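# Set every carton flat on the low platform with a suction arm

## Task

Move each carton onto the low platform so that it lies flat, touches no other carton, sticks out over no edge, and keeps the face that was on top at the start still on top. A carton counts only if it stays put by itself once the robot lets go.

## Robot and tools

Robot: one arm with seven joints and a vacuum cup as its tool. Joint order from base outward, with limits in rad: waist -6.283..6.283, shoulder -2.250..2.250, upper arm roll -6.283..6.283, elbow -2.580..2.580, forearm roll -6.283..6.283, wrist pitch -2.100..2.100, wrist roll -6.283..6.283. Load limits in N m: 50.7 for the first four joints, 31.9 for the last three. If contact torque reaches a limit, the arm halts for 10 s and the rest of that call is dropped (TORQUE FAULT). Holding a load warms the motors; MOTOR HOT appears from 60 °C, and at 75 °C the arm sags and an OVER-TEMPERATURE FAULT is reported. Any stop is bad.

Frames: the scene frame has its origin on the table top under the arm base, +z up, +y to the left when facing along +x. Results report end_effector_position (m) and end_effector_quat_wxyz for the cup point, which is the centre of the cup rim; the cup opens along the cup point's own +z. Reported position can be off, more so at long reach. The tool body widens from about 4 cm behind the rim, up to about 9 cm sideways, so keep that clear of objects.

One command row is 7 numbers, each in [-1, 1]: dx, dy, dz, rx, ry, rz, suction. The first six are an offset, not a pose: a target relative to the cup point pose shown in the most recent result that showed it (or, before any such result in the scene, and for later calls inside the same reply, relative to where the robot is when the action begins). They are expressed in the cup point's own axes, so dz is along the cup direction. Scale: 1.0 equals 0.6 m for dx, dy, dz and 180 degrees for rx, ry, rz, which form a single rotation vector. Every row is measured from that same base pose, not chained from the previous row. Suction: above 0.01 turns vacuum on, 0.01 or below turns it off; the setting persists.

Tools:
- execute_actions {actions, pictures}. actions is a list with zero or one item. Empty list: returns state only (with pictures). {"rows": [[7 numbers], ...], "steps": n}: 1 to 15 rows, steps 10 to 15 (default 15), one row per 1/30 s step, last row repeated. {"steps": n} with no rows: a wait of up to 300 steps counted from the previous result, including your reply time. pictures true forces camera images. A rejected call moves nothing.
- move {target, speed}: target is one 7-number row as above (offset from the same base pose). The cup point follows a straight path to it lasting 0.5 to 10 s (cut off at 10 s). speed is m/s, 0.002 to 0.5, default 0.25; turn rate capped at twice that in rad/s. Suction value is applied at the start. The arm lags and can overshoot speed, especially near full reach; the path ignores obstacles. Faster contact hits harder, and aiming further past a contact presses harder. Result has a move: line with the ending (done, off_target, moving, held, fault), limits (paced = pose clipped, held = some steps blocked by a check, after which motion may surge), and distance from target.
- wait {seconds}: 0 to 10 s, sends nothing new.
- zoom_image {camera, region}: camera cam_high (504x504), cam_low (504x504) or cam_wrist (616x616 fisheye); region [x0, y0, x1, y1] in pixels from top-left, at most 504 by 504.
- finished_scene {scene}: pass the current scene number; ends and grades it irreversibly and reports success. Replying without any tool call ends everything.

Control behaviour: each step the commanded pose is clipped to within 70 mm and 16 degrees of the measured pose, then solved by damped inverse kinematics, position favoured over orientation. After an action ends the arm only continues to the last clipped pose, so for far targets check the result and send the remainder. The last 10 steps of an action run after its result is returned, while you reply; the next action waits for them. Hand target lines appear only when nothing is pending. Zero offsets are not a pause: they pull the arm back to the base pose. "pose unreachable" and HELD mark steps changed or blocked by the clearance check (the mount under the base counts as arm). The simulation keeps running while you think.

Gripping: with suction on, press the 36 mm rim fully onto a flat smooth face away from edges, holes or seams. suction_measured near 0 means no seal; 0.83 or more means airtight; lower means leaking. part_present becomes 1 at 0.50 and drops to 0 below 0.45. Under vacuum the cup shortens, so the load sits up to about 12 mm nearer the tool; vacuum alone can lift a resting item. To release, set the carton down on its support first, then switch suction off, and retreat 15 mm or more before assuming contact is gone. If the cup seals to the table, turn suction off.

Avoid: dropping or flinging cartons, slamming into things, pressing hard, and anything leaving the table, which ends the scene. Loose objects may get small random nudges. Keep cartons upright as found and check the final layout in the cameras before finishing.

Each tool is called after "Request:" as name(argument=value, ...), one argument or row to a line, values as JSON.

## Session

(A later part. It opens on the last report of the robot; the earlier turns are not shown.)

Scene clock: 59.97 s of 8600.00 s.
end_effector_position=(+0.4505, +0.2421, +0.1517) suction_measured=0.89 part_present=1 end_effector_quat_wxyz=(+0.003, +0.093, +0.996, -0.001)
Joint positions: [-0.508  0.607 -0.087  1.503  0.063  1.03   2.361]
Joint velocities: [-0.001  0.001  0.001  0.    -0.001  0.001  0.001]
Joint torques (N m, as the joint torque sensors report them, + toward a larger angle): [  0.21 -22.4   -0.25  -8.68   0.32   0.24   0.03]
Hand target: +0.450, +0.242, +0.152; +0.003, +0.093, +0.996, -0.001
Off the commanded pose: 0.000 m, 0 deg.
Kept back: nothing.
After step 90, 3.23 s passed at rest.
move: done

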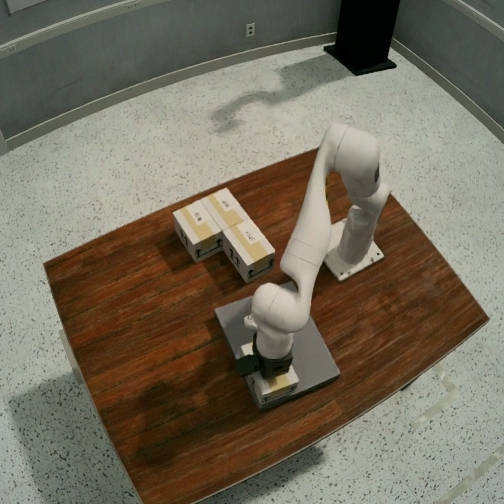

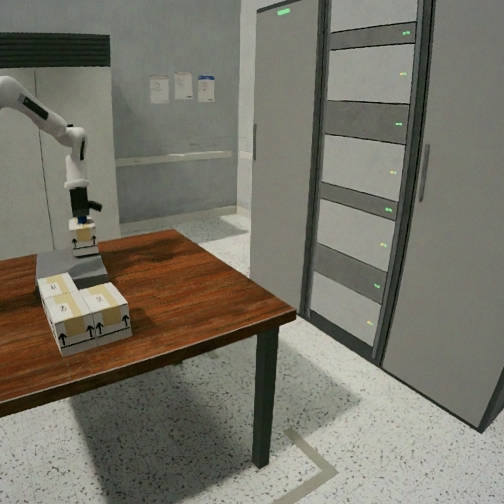

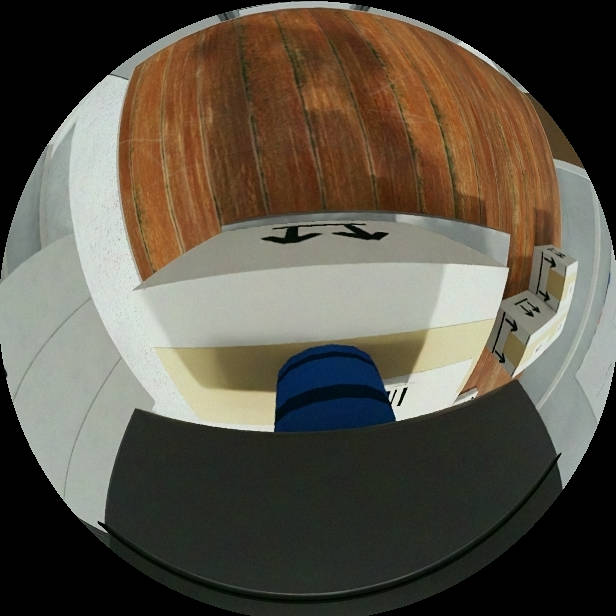

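Request:
zoom_image(
  camera="cam_high",
  region=[225, 340, 325, 420],
)

Region (225, 340, 325, 420) of cam_high's 504x504 image, scaled by 5.040, with more detail than that image has; it fills the top 403 rows of this view, and the rest is white.

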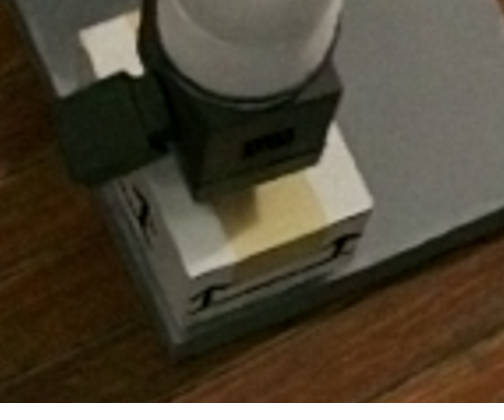

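Request:
move(
  target=[0.0, -0.0133, 0.0, 0, 0, 0, 1],
  speed=0.05,
)

Scene clock: 65.47 s of 8600.00 s.
end_effector_position=(+0.4490, +0.2343, +0.1517) suction_measured=0.89 part_present=1 end_effector_quat_wxyz=(+0.003, +0.093, +0.996, -0.001)
Joint positions: [-0.496  0.597 -0.088  1.522  0.062  1.021  2.373]
Joint velocities: [ 0.002 -0.001  0.001  0.    -0.002  0.001 -0.   ]
Joint torques (N m, as the joint torque sensors report them, + toward a larger angle): [  0.32 -22.19  -0.09  -8.92   0.3    0.24   0.07]
Hand target: +0.449, +0.234, +0.152; +0.003, +0.093, +0.996, -0.001
Off the commanded pose: 0.000 m, 0 deg.
Kept back: nothing.
After step 90, 1.80 s passed at rest.
move: done

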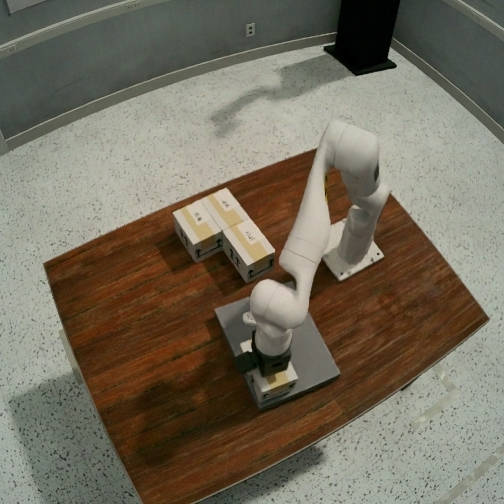

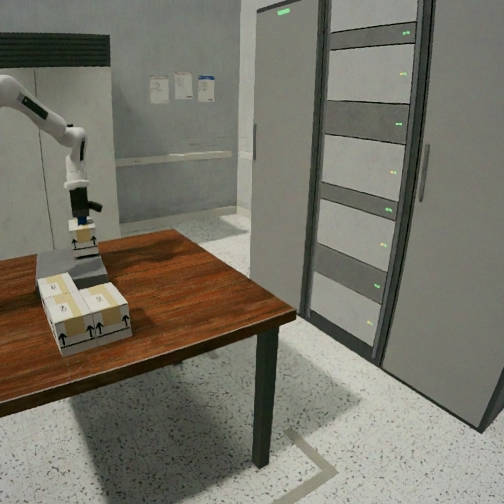

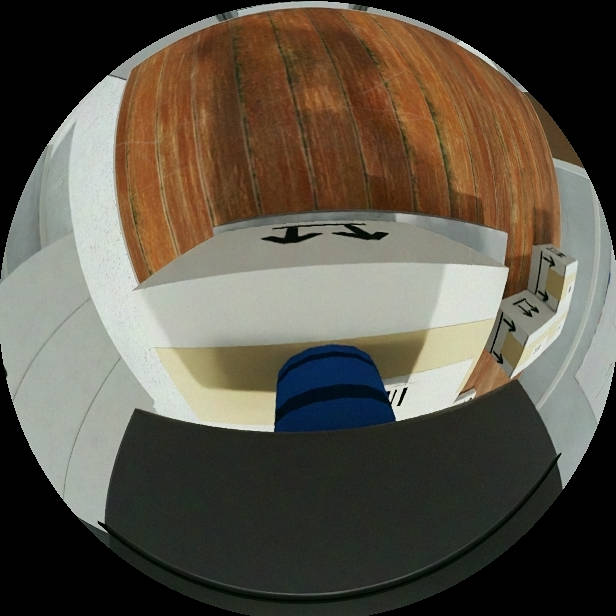

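Request:
zoom_image(
  camera="cam_wrist",
  region=[120, 190, 320, 310],
)

Region (120, 190, 320, 310) of cam_wrist's 616x616 image, scaled by 2.520, with more detail than that image has; it fills the top 302 rows of this view, and the rest is white.

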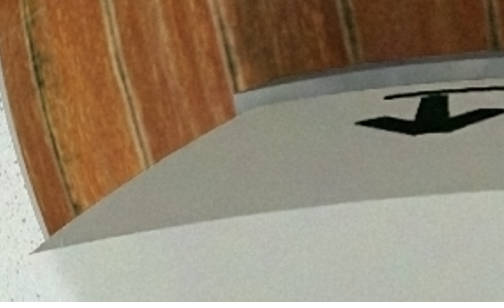

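Request:
move(
  target=[0.0, 0.0, 0.012, 0, 0, 0, 1],
  speed=0.02,
)

Scene clock: 67.73 s of 8600.00 s.
end_effector_position=(+0.4491, +0.2343, +0.1445) suction_measured=0.89 part_present=1 end_effector_quat_wxyz=(+0.003, +0.093, +0.996, -0.001)
Joint positions: [-0.496  0.606 -0.087  1.531  0.064  1.002  2.372]
Joint velocities: [ 0.002 -0.     0.001 -0.002 -0.001  0.001 -0.001]
Joint torques (N m, as the joint torque sensors report them, + toward a larger angle): [  0.25 -22.11  -0.02  -8.58   0.35   0.13   0.1 ]
Hand target: +0.449, +0.234, +0.144; +0.003, +0.093, +0.996, -0.001
Off the commanded pose: 0.000 m, 0 deg.
Kept back: nothing.
move: done

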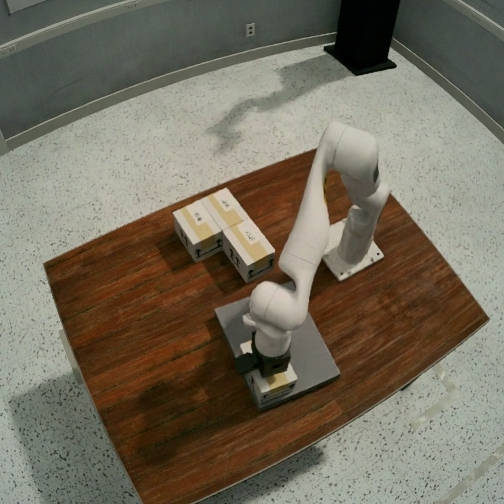

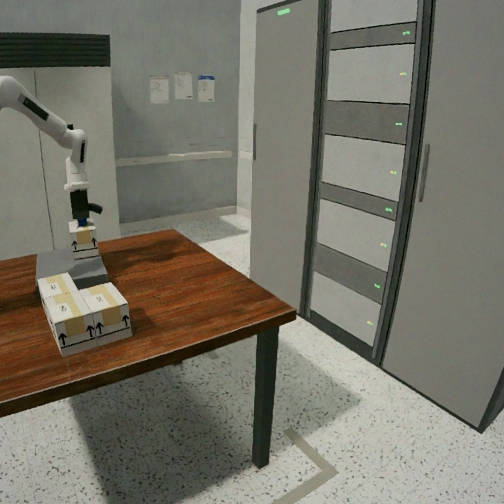

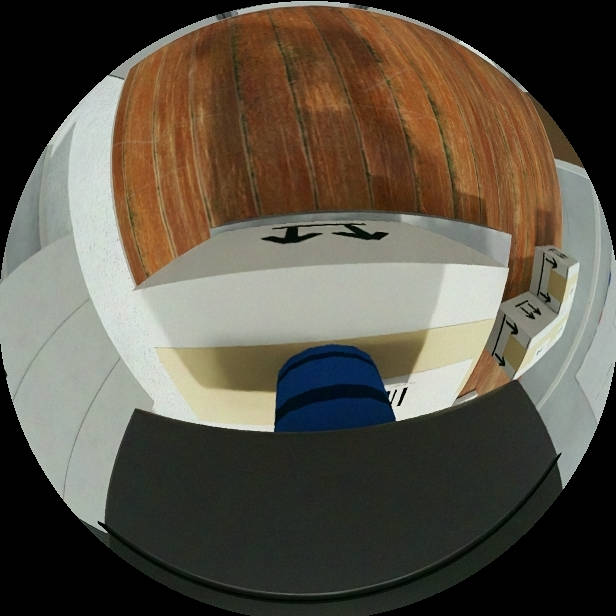

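Request:
move(
  target=[0.0, 0.0, 0.010, 0, 0, 0, 1],
  speed=0.02,
)

Scene clock: 68.67 s of 8600.00 s.
end_effector_position=(+0.4493, +0.2344, +0.1388) suction_measured=0.89 part_present=1 end_effector_quat_wxyz=(+0.003, +0.093, +0.996, -0.001)
Joint positions: [-0.496  0.614 -0.087  1.539  0.065  0.987  2.371]
Joint velocities: [ 0.001  0.    -0.     0.001  0.001 -0.001 -0.   ]
Joint torques (N m, as the joint torque sensors report them, + toward a larger angle): [  0.19 -21.7   -0.11  -8.45   0.21   0.13   0.03]
Hand target: +0.449, +0.234, +0.139; +0.003, +0.093, +0.996, -0.001
Off the commanded pose: 0.000 m, 0 deg.
Kept back: nothing.
move: done

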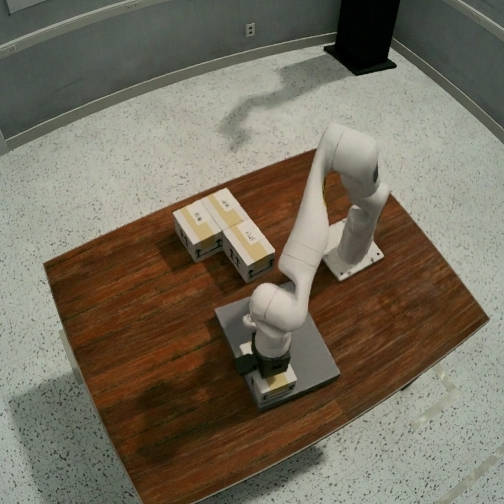

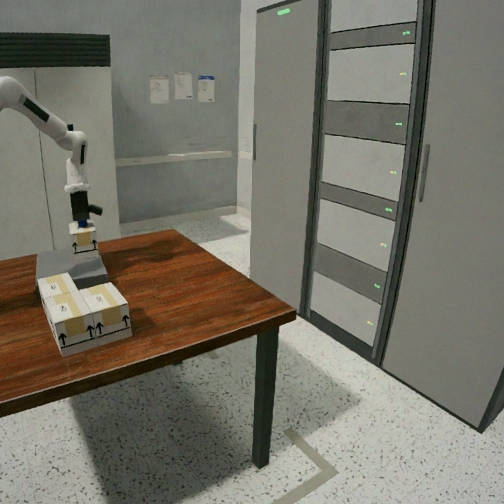

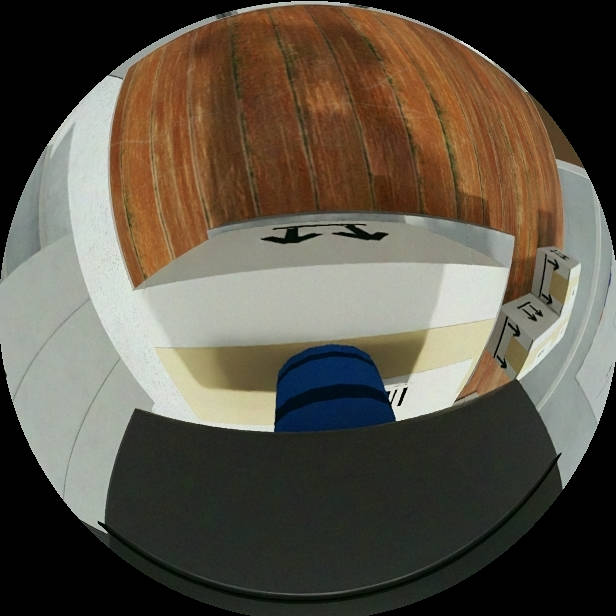

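Request:
move(
  target=[0.0, 0.0, 0.007, 0, 0, 0, 1],
  speed=0.02,
)

Scene clock: 69.60 s of 8600.00 s.
end_effector_position=(+0.4506, +0.2346, +0.1382) suction_measured=0.89 part_present=1 end_effector_quat_wxyz=(+0.006, +0.093, +0.996, +0.001)
Joint positions: [-0.495  0.613 -0.087  1.542  0.066  0.978  2.37 ]
Joint velocities: [ 0.     0.    -0.     0.     0.001 -0.     0.   ]
Joint torques (N m, as the joint torque sensors report them, + toward a larger angle): [ -0.16 -17.7   -0.56  -7.25   0.26  -0.71  -0.03]
Hand target: +0.449, +0.234, +0.135; +0.003, +0.093, +0.996, -0.001
Off the commanded pose: 0.004 m, 0 deg.
Kept back: nothing.
move: off_target

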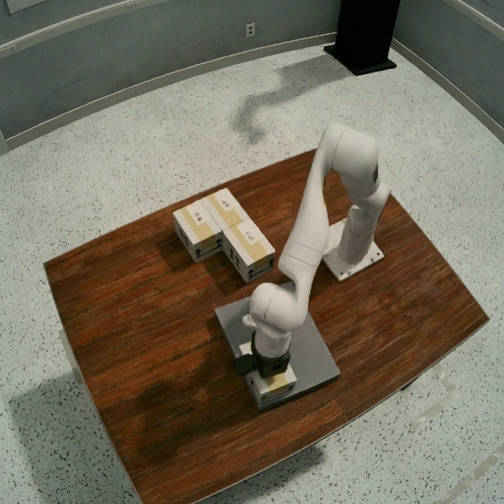

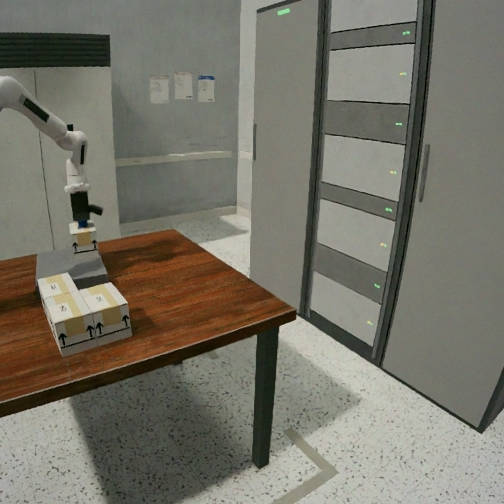

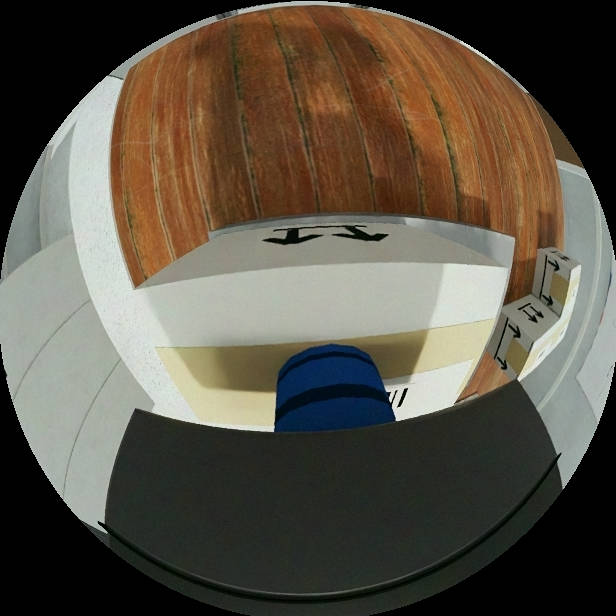

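Request:
move(
  target=[0.0, 0.0, -0.1, 0, 0, 0, 0],
  speed=0.08,
)

Scene clock: 70.87 s of 8600.00 s.
end_effector_position=(+0.4496, +0.2346, +0.1982) suction_measured=0.00 part_present=0 end_effector_quat_wxyz=(+0.006, +0.093, +0.996, +0.001)
Joint positions: [-0.495  0.542 -0.089  1.454  0.055  1.137  2.379]
Joint velocities: [-0.001 -0.002 -0.    -0.    -0.    -0.    -0.001]
Joint torques (N m, as the joint torque sensors report them, + toward a larger angle): [  0.25 -18.37  -0.03  -7.61   0.17  -0.01  -0.03]
Hand target: +0.450, +0.235, +0.198; +0.006, +0.093, +0.996, +0.001
Off the commanded pose: 0.000 m, 0 deg.
Kept back: nothing.
move: done

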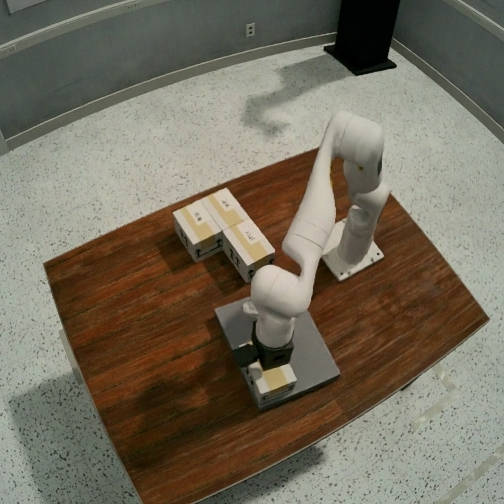

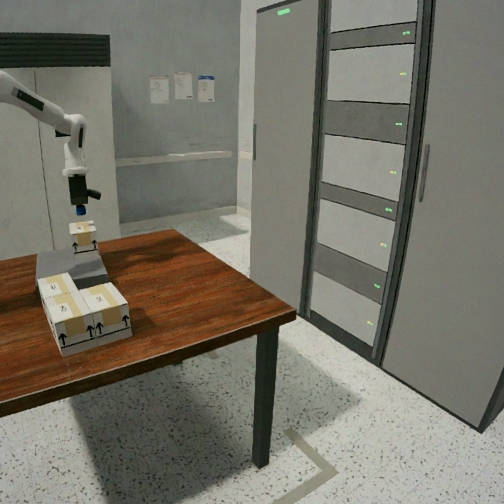

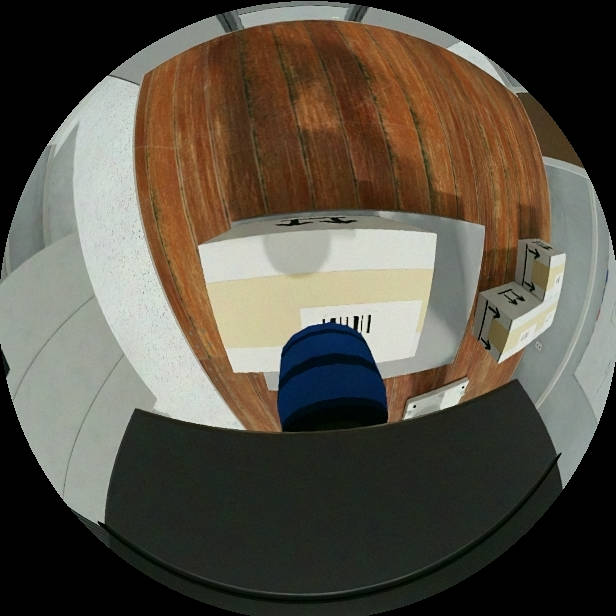

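Request:
zoom_image(
  camera="cam_high",
  region=[205, 290, 345, 420],
)

Region (205, 290, 345, 420) of cam_high's 504x504 image, scaled by 3.600, with more detail than that image has; it fills the top 468 rows of this view, and the rest is white.

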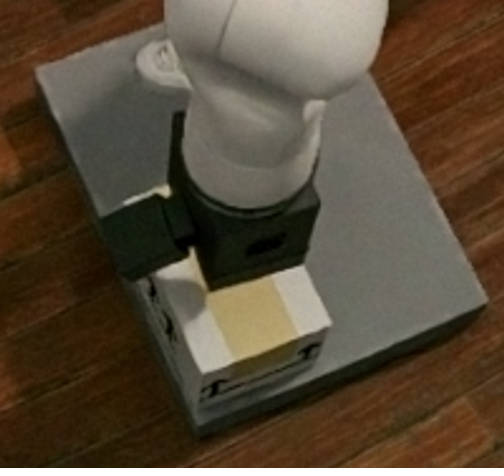

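Request:
zoom_image(
  camera="cam_wrist",
  region=[180, 190, 500, 420],
)

Region (180, 190, 500, 420) of cam_wrist's 616x616 image, scaled by 1.575, with more detail than that image has; it fills the top 362 rows of this view, and the rest is white.

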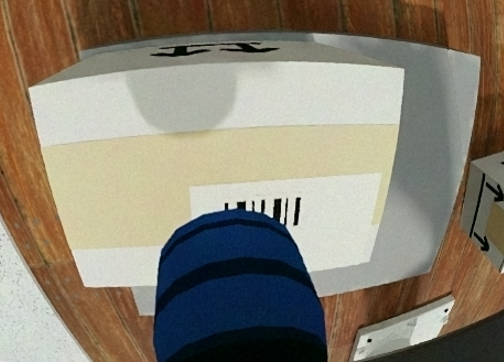

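Request:
zoom_image(
  camera="cam_high",
  region=[245, 365, 325, 415],
)

Region (245, 365, 325, 415) of cam_high's 504x504 image, scaled by 6.300, with more detail than that image has; it fills the top 315 rows of this view, and the rest is white.

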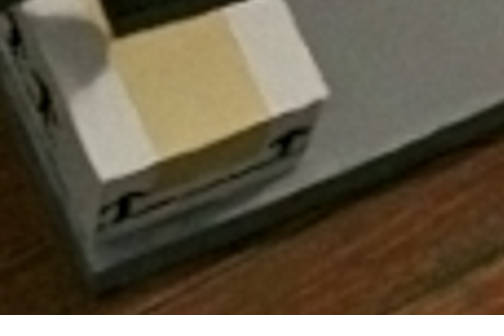

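Request:
move(
  target=[0.0, -0.25, -0.08, 0, 0, 0, 0],
  speed=0.2,
)

Scene clock: 83.87 s of 8600.00 s.
end_effector_position=(+0.4214, +0.0877, +0.2456) suction_measured=0.00 part_present=0 end_effector_quat_wxyz=(+0.006, +0.093, +0.996, +0.001)
Joint positions: [-0.243  0.328 -0.051  1.635  0.019  1.167  2.675]
Joint velocities: [ 0.003 -0.006  0.007  0.002 -0.002 -0.001  0.003]
Joint torques (N m, as the joint torque sensors report them, + toward a larger angle): [  0.48 -15.06   0.07  -7.55   0.07   0.14   0.25]
Hand target: +0.421, +0.087, +0.246; +0.006, +0.093, +0.996, +0.001
Off the commanded pose: 0.001 m, 0 deg.
Kept back: nothing.
After step 90, 8.83 s passed at rest.
move: done

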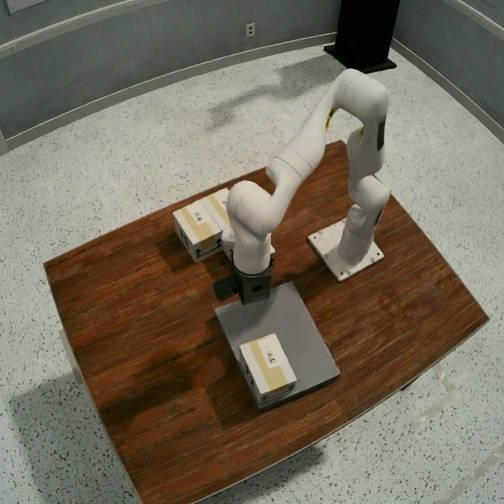

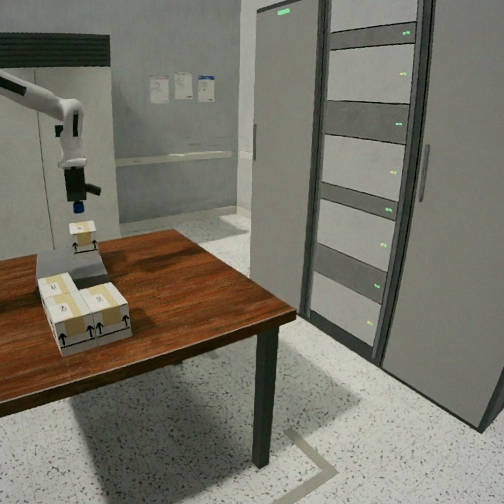

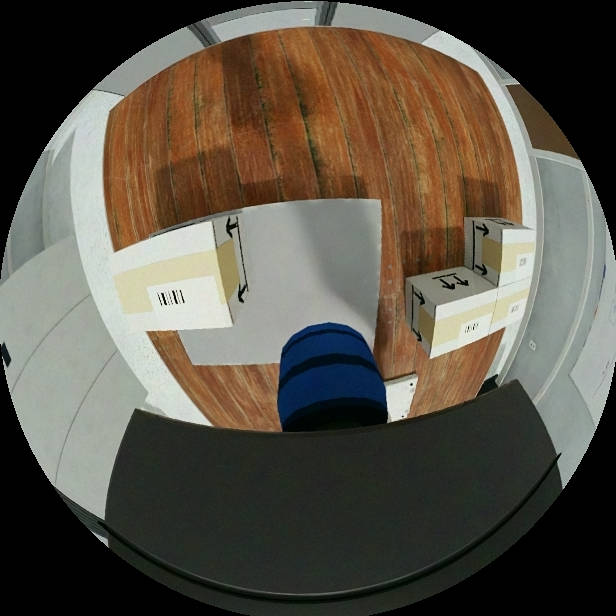

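Request:
zoom_image(
  camera="cam_high",
  region=[205, 275, 345, 415],
)

Region (205, 275, 345, 415) of cam_high's 504x504 image, scaled by 3.600, with more detail than that image has.

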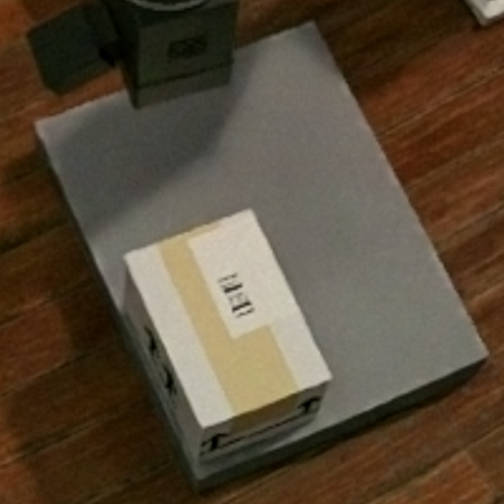

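Request:
zoom_image(
  camera="cam_wrist",
  region=[100, 180, 400, 380],
)

Region (100, 180, 400, 380) of cam_wrist's 616x616 image, scaled by 1.680, with more detail than that image has.

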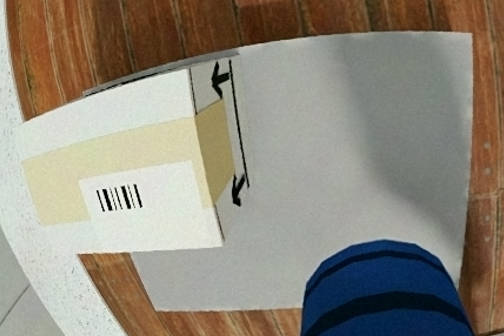

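Request:
move(
  target=[-0.0788, -0.6032, 0.201, 0, 0, -0.054, 0],
  speed=0.25,
)

Scene clock: 90.53 s of 8600.00 s.
end_effector_position=(+0.4041, -0.2760, +0.1251) suction_measured=0.00 part_present=0 end_effector_quat_wxyz=(+0.007, +0.008, +1.000, +0.001)
Joint positions: [ 0.508  0.596  0.047  1.63  -0.047  0.906  3.72 ]
Joint velocities: [ 0.01   0.01   0.007 -0.002 -0.004  0.001  0.004]
Joint torques (N m, as the joint torque sensors report them, + toward a larger angle): [ -0.3  -18.6   -0.05  -6.55   0.37   0.21   0.06]
Hand target: +0.404, -0.276, +0.125; +0.007, +0.008, +1.000, +0.002
Off the commanded pose: 0.002 m, 0 deg.
Kept back: nothing.
After step 90, 1.73 s passed at rest.
move: done

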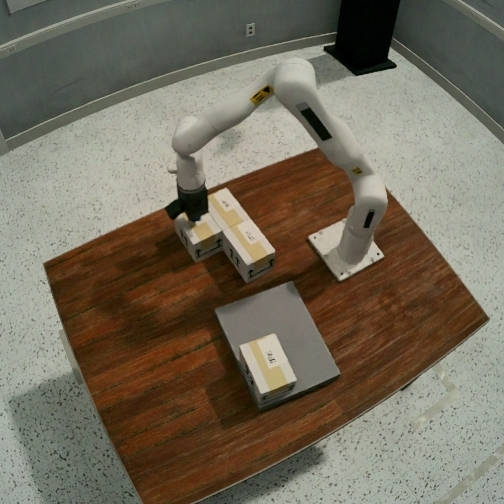

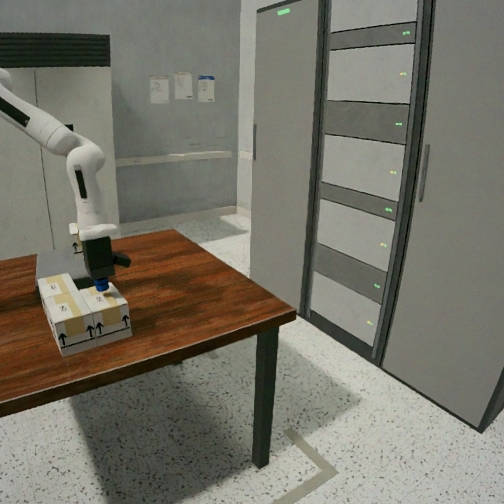

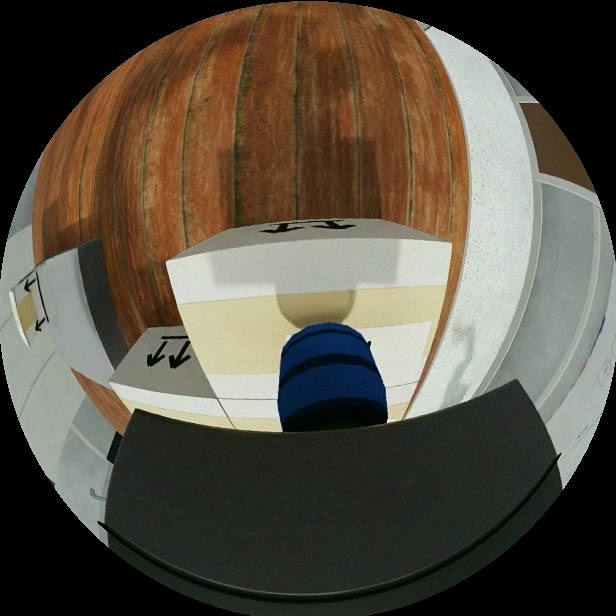

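Request:
move(
  target=[0.005, 0.015, 0.028, 0, 0, 0, 1],
  speed=0.06,
)

Scene clock: 93.17 s of 8600.00 s.
end_effector_position=(+0.4015, -0.2671, +0.1083) suction_measured=0.00 part_present=0 end_effector_quat_wxyz=(+0.007, +0.008, +1.000, +0.001)
Joint positions: [ 0.496  0.608  0.044  1.676 -0.048  0.849  3.708]
Joint velocities: [-0.001  0.001 -0.001  0.001  0.001 -0.    -0.   ]
Joint torques (N m, as the joint torque sensors report them, + toward a larger angle): [  0.   -18.19   0.48  -6.46   0.38   0.16   0.01]
Hand target: +0.401, -0.267, +0.108; +0.007, +0.008, +1.000, +0.001
Off the commanded pose: 0.000 m, 0 deg.
Kept back: nothing.
move: done

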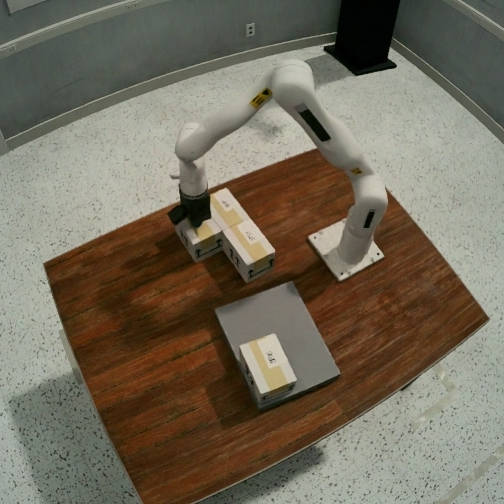

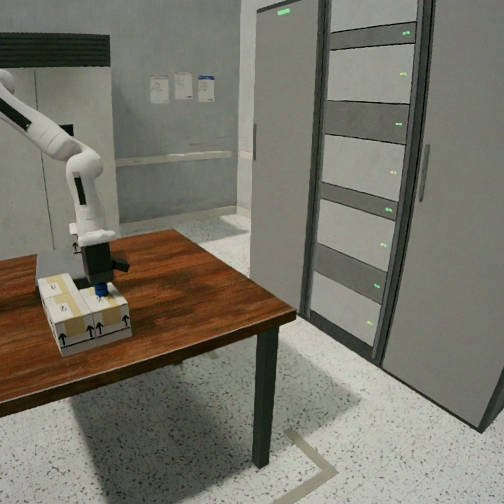

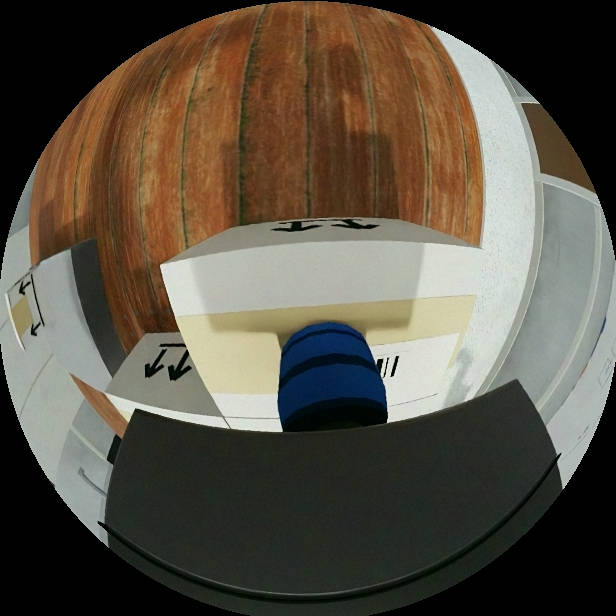

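Request:
execute_actions(
  actions=[],
)

Scene clock: 94.93 s of 8600.00 s.
end_effector_position=(+0.4015, -0.2670, +0.1082) suction_measured=0.00 part_present=0 end_effector_quat_wxyz=(+0.007, +0.008, +1.000, +0.001)
Joint positions: [ 0.496  0.608  0.044  1.676 -0.048  0.849  3.708]
Joint velocities: [ 0.    -0.001 -0.     0.001 -0.     0.002 -0.   ]
Joint torques (N m, as the joint torque sensors report them, + toward a larger angle): [  0.01 -18.26   0.36  -6.35   0.21   0.09   0.07]
Hand target: +0.401, -0.267, +0.108; +0.007, +0.008, +1.000, +0.001
Off the commanded pose: 0.000 m, 0 deg.
Kept back: nothing.
Steps of this call (steps 1 to 53: nothing new was sent). Readings (end_effector_position | what the end effector reports):
1: (+0.4015, -0.2671, +0.1082) | suction_measured=0.00 part_present=0
2: (+0.4015, -0.2670, +0.1082) | suction_measured=0.00 part_present=0
4: (+0.4015, -0.2670, +0.1082) | suction_measured=0.00 part_present=0
8: (+0.4015, -0.2670, +0.1082) | suction_measured=0.00 part_present=0
53: the state above

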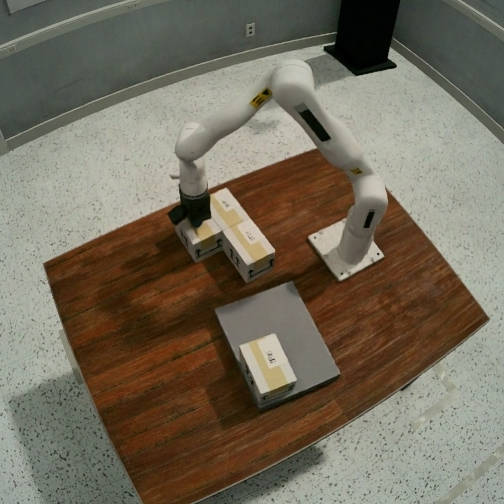

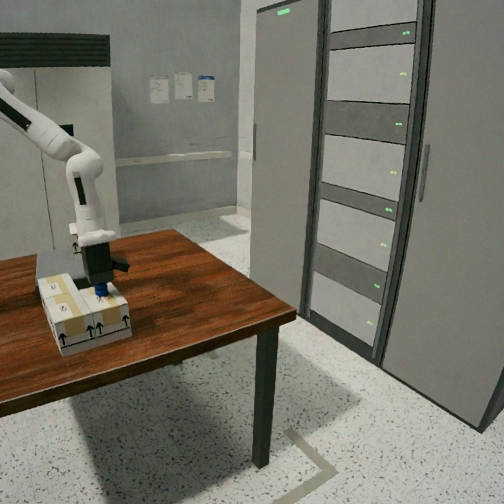

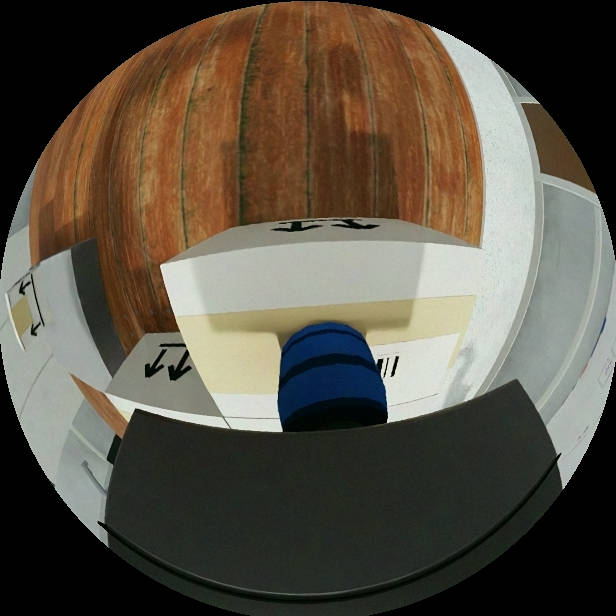

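Request:
move(
  target=[0, 0, 0.02, 0, 0, 0, 1],
  speed=0.02,
)

Scene clock: 96.07 s of 8600.00 s.
end_effector_position=(+0.4017, -0.2670, +0.0963) suction_measured=0.89 part_present=1 end_effector_quat_wxyz=(+0.007, +0.008, +1.000, +0.001)
Joint positions: [ 0.497  0.627  0.043  1.687 -0.049  0.818  3.709]
Joint velocities: [ 0.001  0.     0.001  0.001  0.001 -0.001 -0.001]
Joint torques (N m, as the joint torque sensors report them, + toward a larger angle): [  0.12 -21.21   0.73  -7.59   0.22   0.09   0.05]
Hand target: +0.402, -0.267, +0.096; +0.007, +0.008, +1.000, +0.001
Off the commanded pose: 0.000 m, 0 deg.
Kept back: nothing.
move: done

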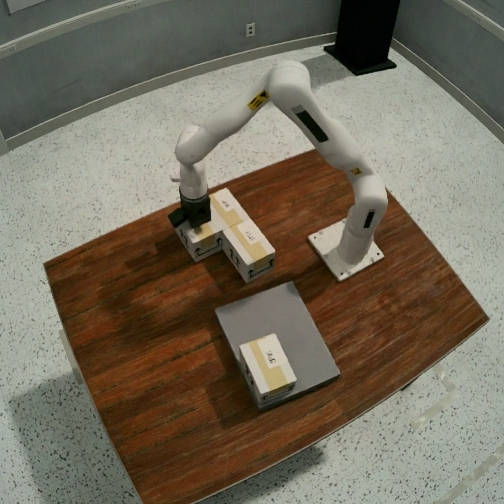

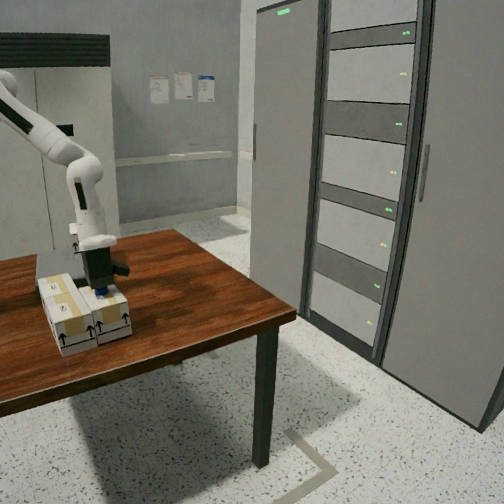

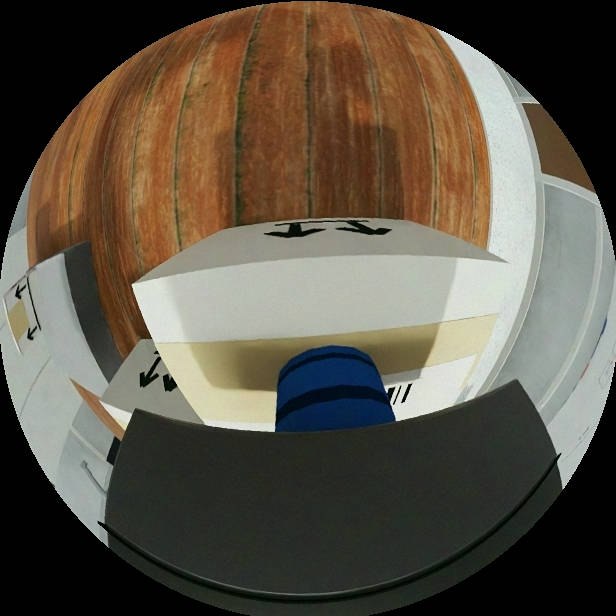

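Request:
move(
  target=[0, 0, -0.21, 0, 0, 0, 1],
  speed=0.15,
)

Scene clock: 97.53 s of 8600.00 s.
end_effector_position=(+0.3998, -0.2669, +0.2223) suction_measured=0.89 part_present=1 end_effector_quat_wxyz=(+0.007, +0.007, +1.000, +0.001)
Joint positions: [ 0.489  0.462  0.057  1.511 -0.04   1.16   3.701]
Joint velocities: [-0.    -0.001 -0.001 -0.002 -0.     0.002  0.   ]
Joint torques (N m, as the joint torque sensors report them, + toward a larger angle): [  0.14 -19.58   0.33  -9.39   0.26   0.09   0.14]
Hand target: +0.400, -0.267, +0.222; +0.007, +0.007, +1.000, +0.001
Off the commanded pose: 0.000 m, 0 deg.
Kept back: nothing.
move: done

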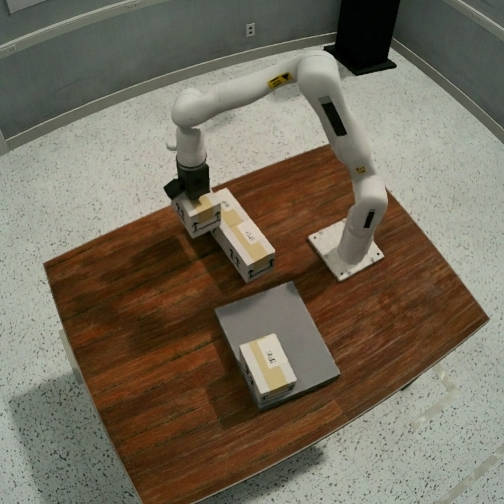

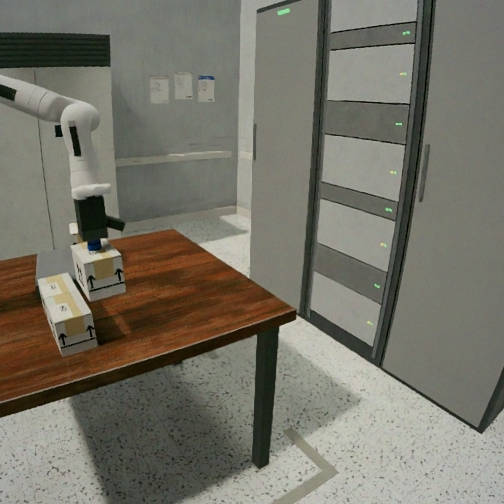

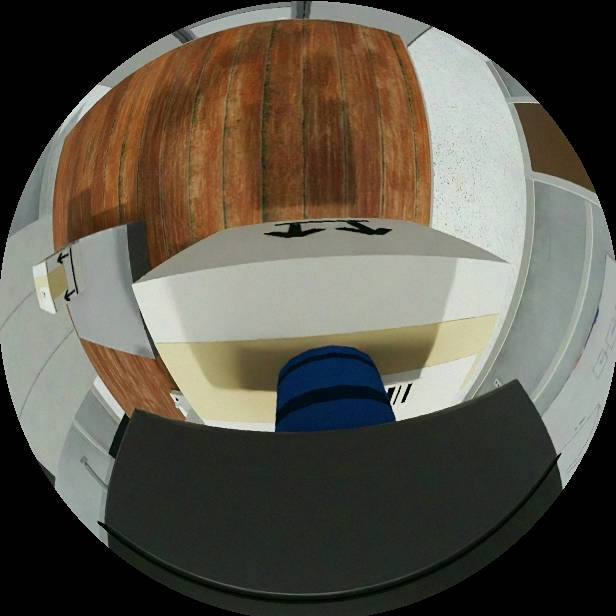

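Request:
move(
  target=[-0.067, 0.592, -0.022, 0, 0, 0.06, 1],
  speed=0.3,
)

Scene clock: 100.37 s of 8600.00 s.
end_effector_position=(+0.4443, +0.0866, +0.2363) suction_measured=0.89 part_present=1 end_effector_quat_wxyz=(+0.006, +0.102, +0.995, +0.001)
Joint positions: [-0.218  0.385 -0.068  1.581  0.029  1.163  2.662]
Joint velocities: [-0.012  0.007 -0.014 -0.001  0.002  0.002 -0.005]
Joint torques (N m, as the joint torque sensors report them, + toward a larger angle): [ -0.19 -18.39   0.43  -9.47   0.45   0.16   0.33]
Hand target: +0.444, +0.087, +0.236; +0.006, +0.101, +0.995, +0.001
Off the commanded pose: 0.002 m, 0 deg.
Kept back: nothing.
move: done

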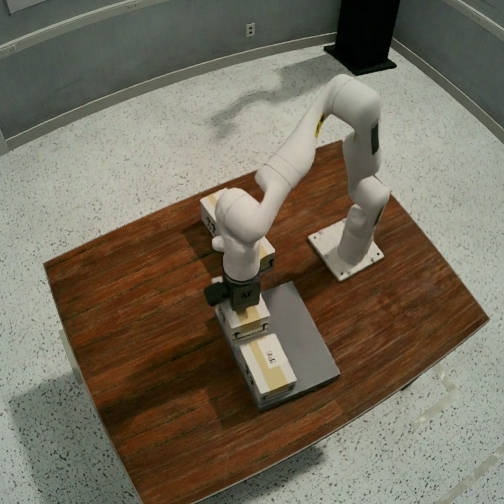

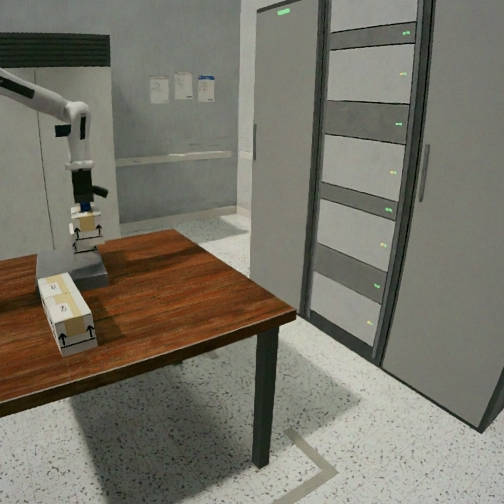

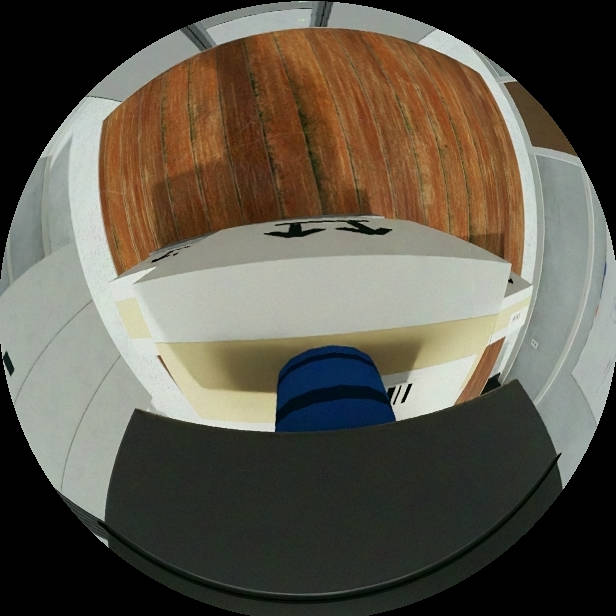

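Request:
zoom_image(
  camera="cam_high",
  region=[190, 260, 350, 420],
)

Region (190, 260, 350, 420) of cam_high's 504x504 image, scaled by 3.150, with more detail than that image has.

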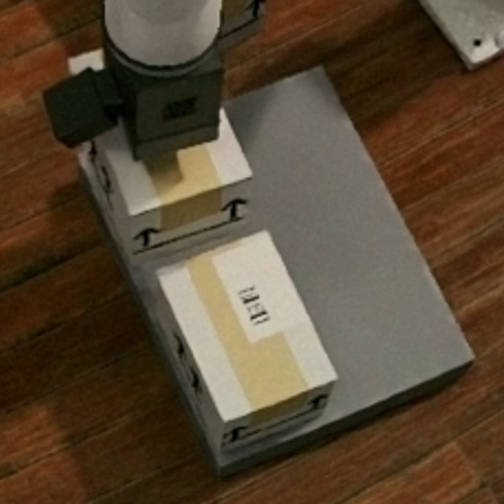

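Request:
zoom_image(
  camera="cam_low",
  region=[20, 190, 160, 330],
)

Region (20, 190, 160, 330) of cam_low's 504x504 image, scaled by 3.600, with more detail than that image has.

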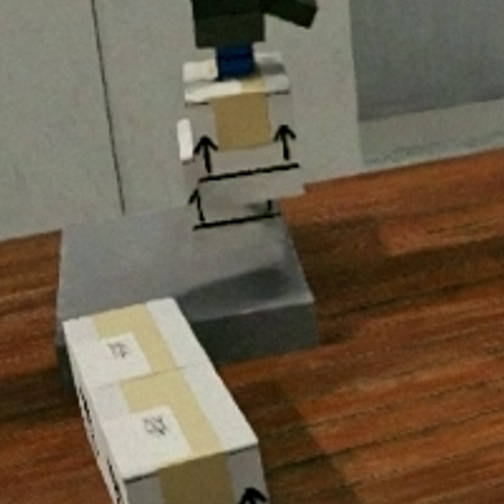

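Request:
zoom_image(
  camera="cam_high",
  region=[215, 310, 295, 390],
)

Region (215, 310, 295, 390) of cam_high's 504x504 image, scaled by 6.300, with more detail than that image has.

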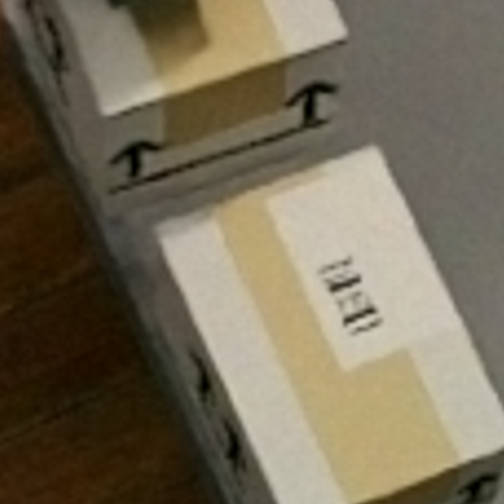

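Request:
move(
  target=[0.017, 0, 0.1, 0, 0, 0, 1],
  speed=0.08,
)

Scene clock: 105.97 s of 8600.00 s.
end_effector_position=(+0.4353, +0.0886, +0.1762) suction_measured=0.89 part_present=1 end_effector_quat_wxyz=(+0.006, +0.102, +0.995, +0.001)
Joint positions: [-0.225  0.435 -0.07   1.719  0.038  0.976  2.644]
Joint velocities: [-0.001  0.001 -0.001  0.001 -0.001 -0.     0.   ]
Joint torques (N m, as the joint torque sensors report them, + toward a larger angle): [  0.33 -18.24  -0.11  -8.69   0.35   0.19   0.09]
Hand target: +0.435, +0.089, +0.176; +0.006, +0.102, +0.995, +0.001
Off the commanded pose: 0.000 m, 0 deg.
Kept back: nothing.
After step 90, 1.57 s passed at rest.
move: done

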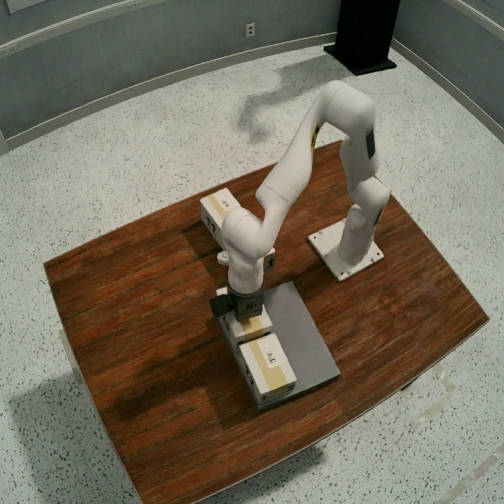

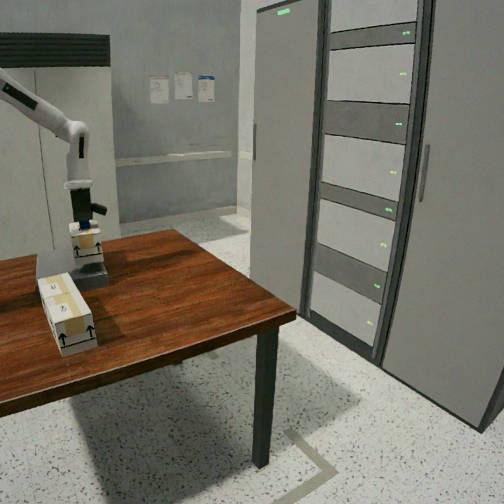

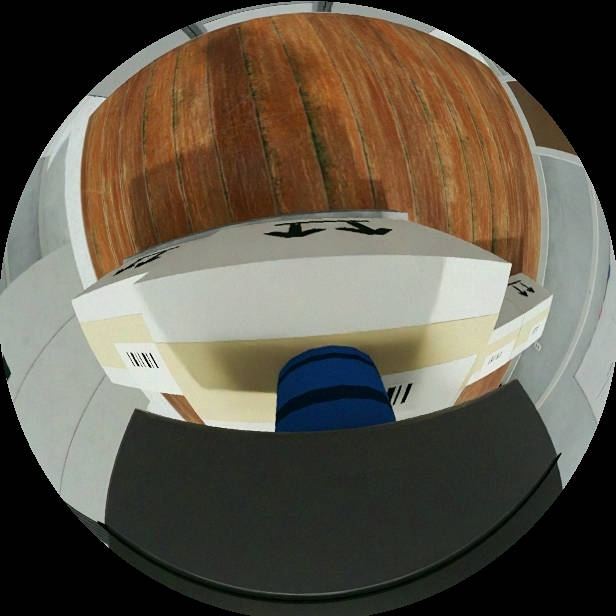

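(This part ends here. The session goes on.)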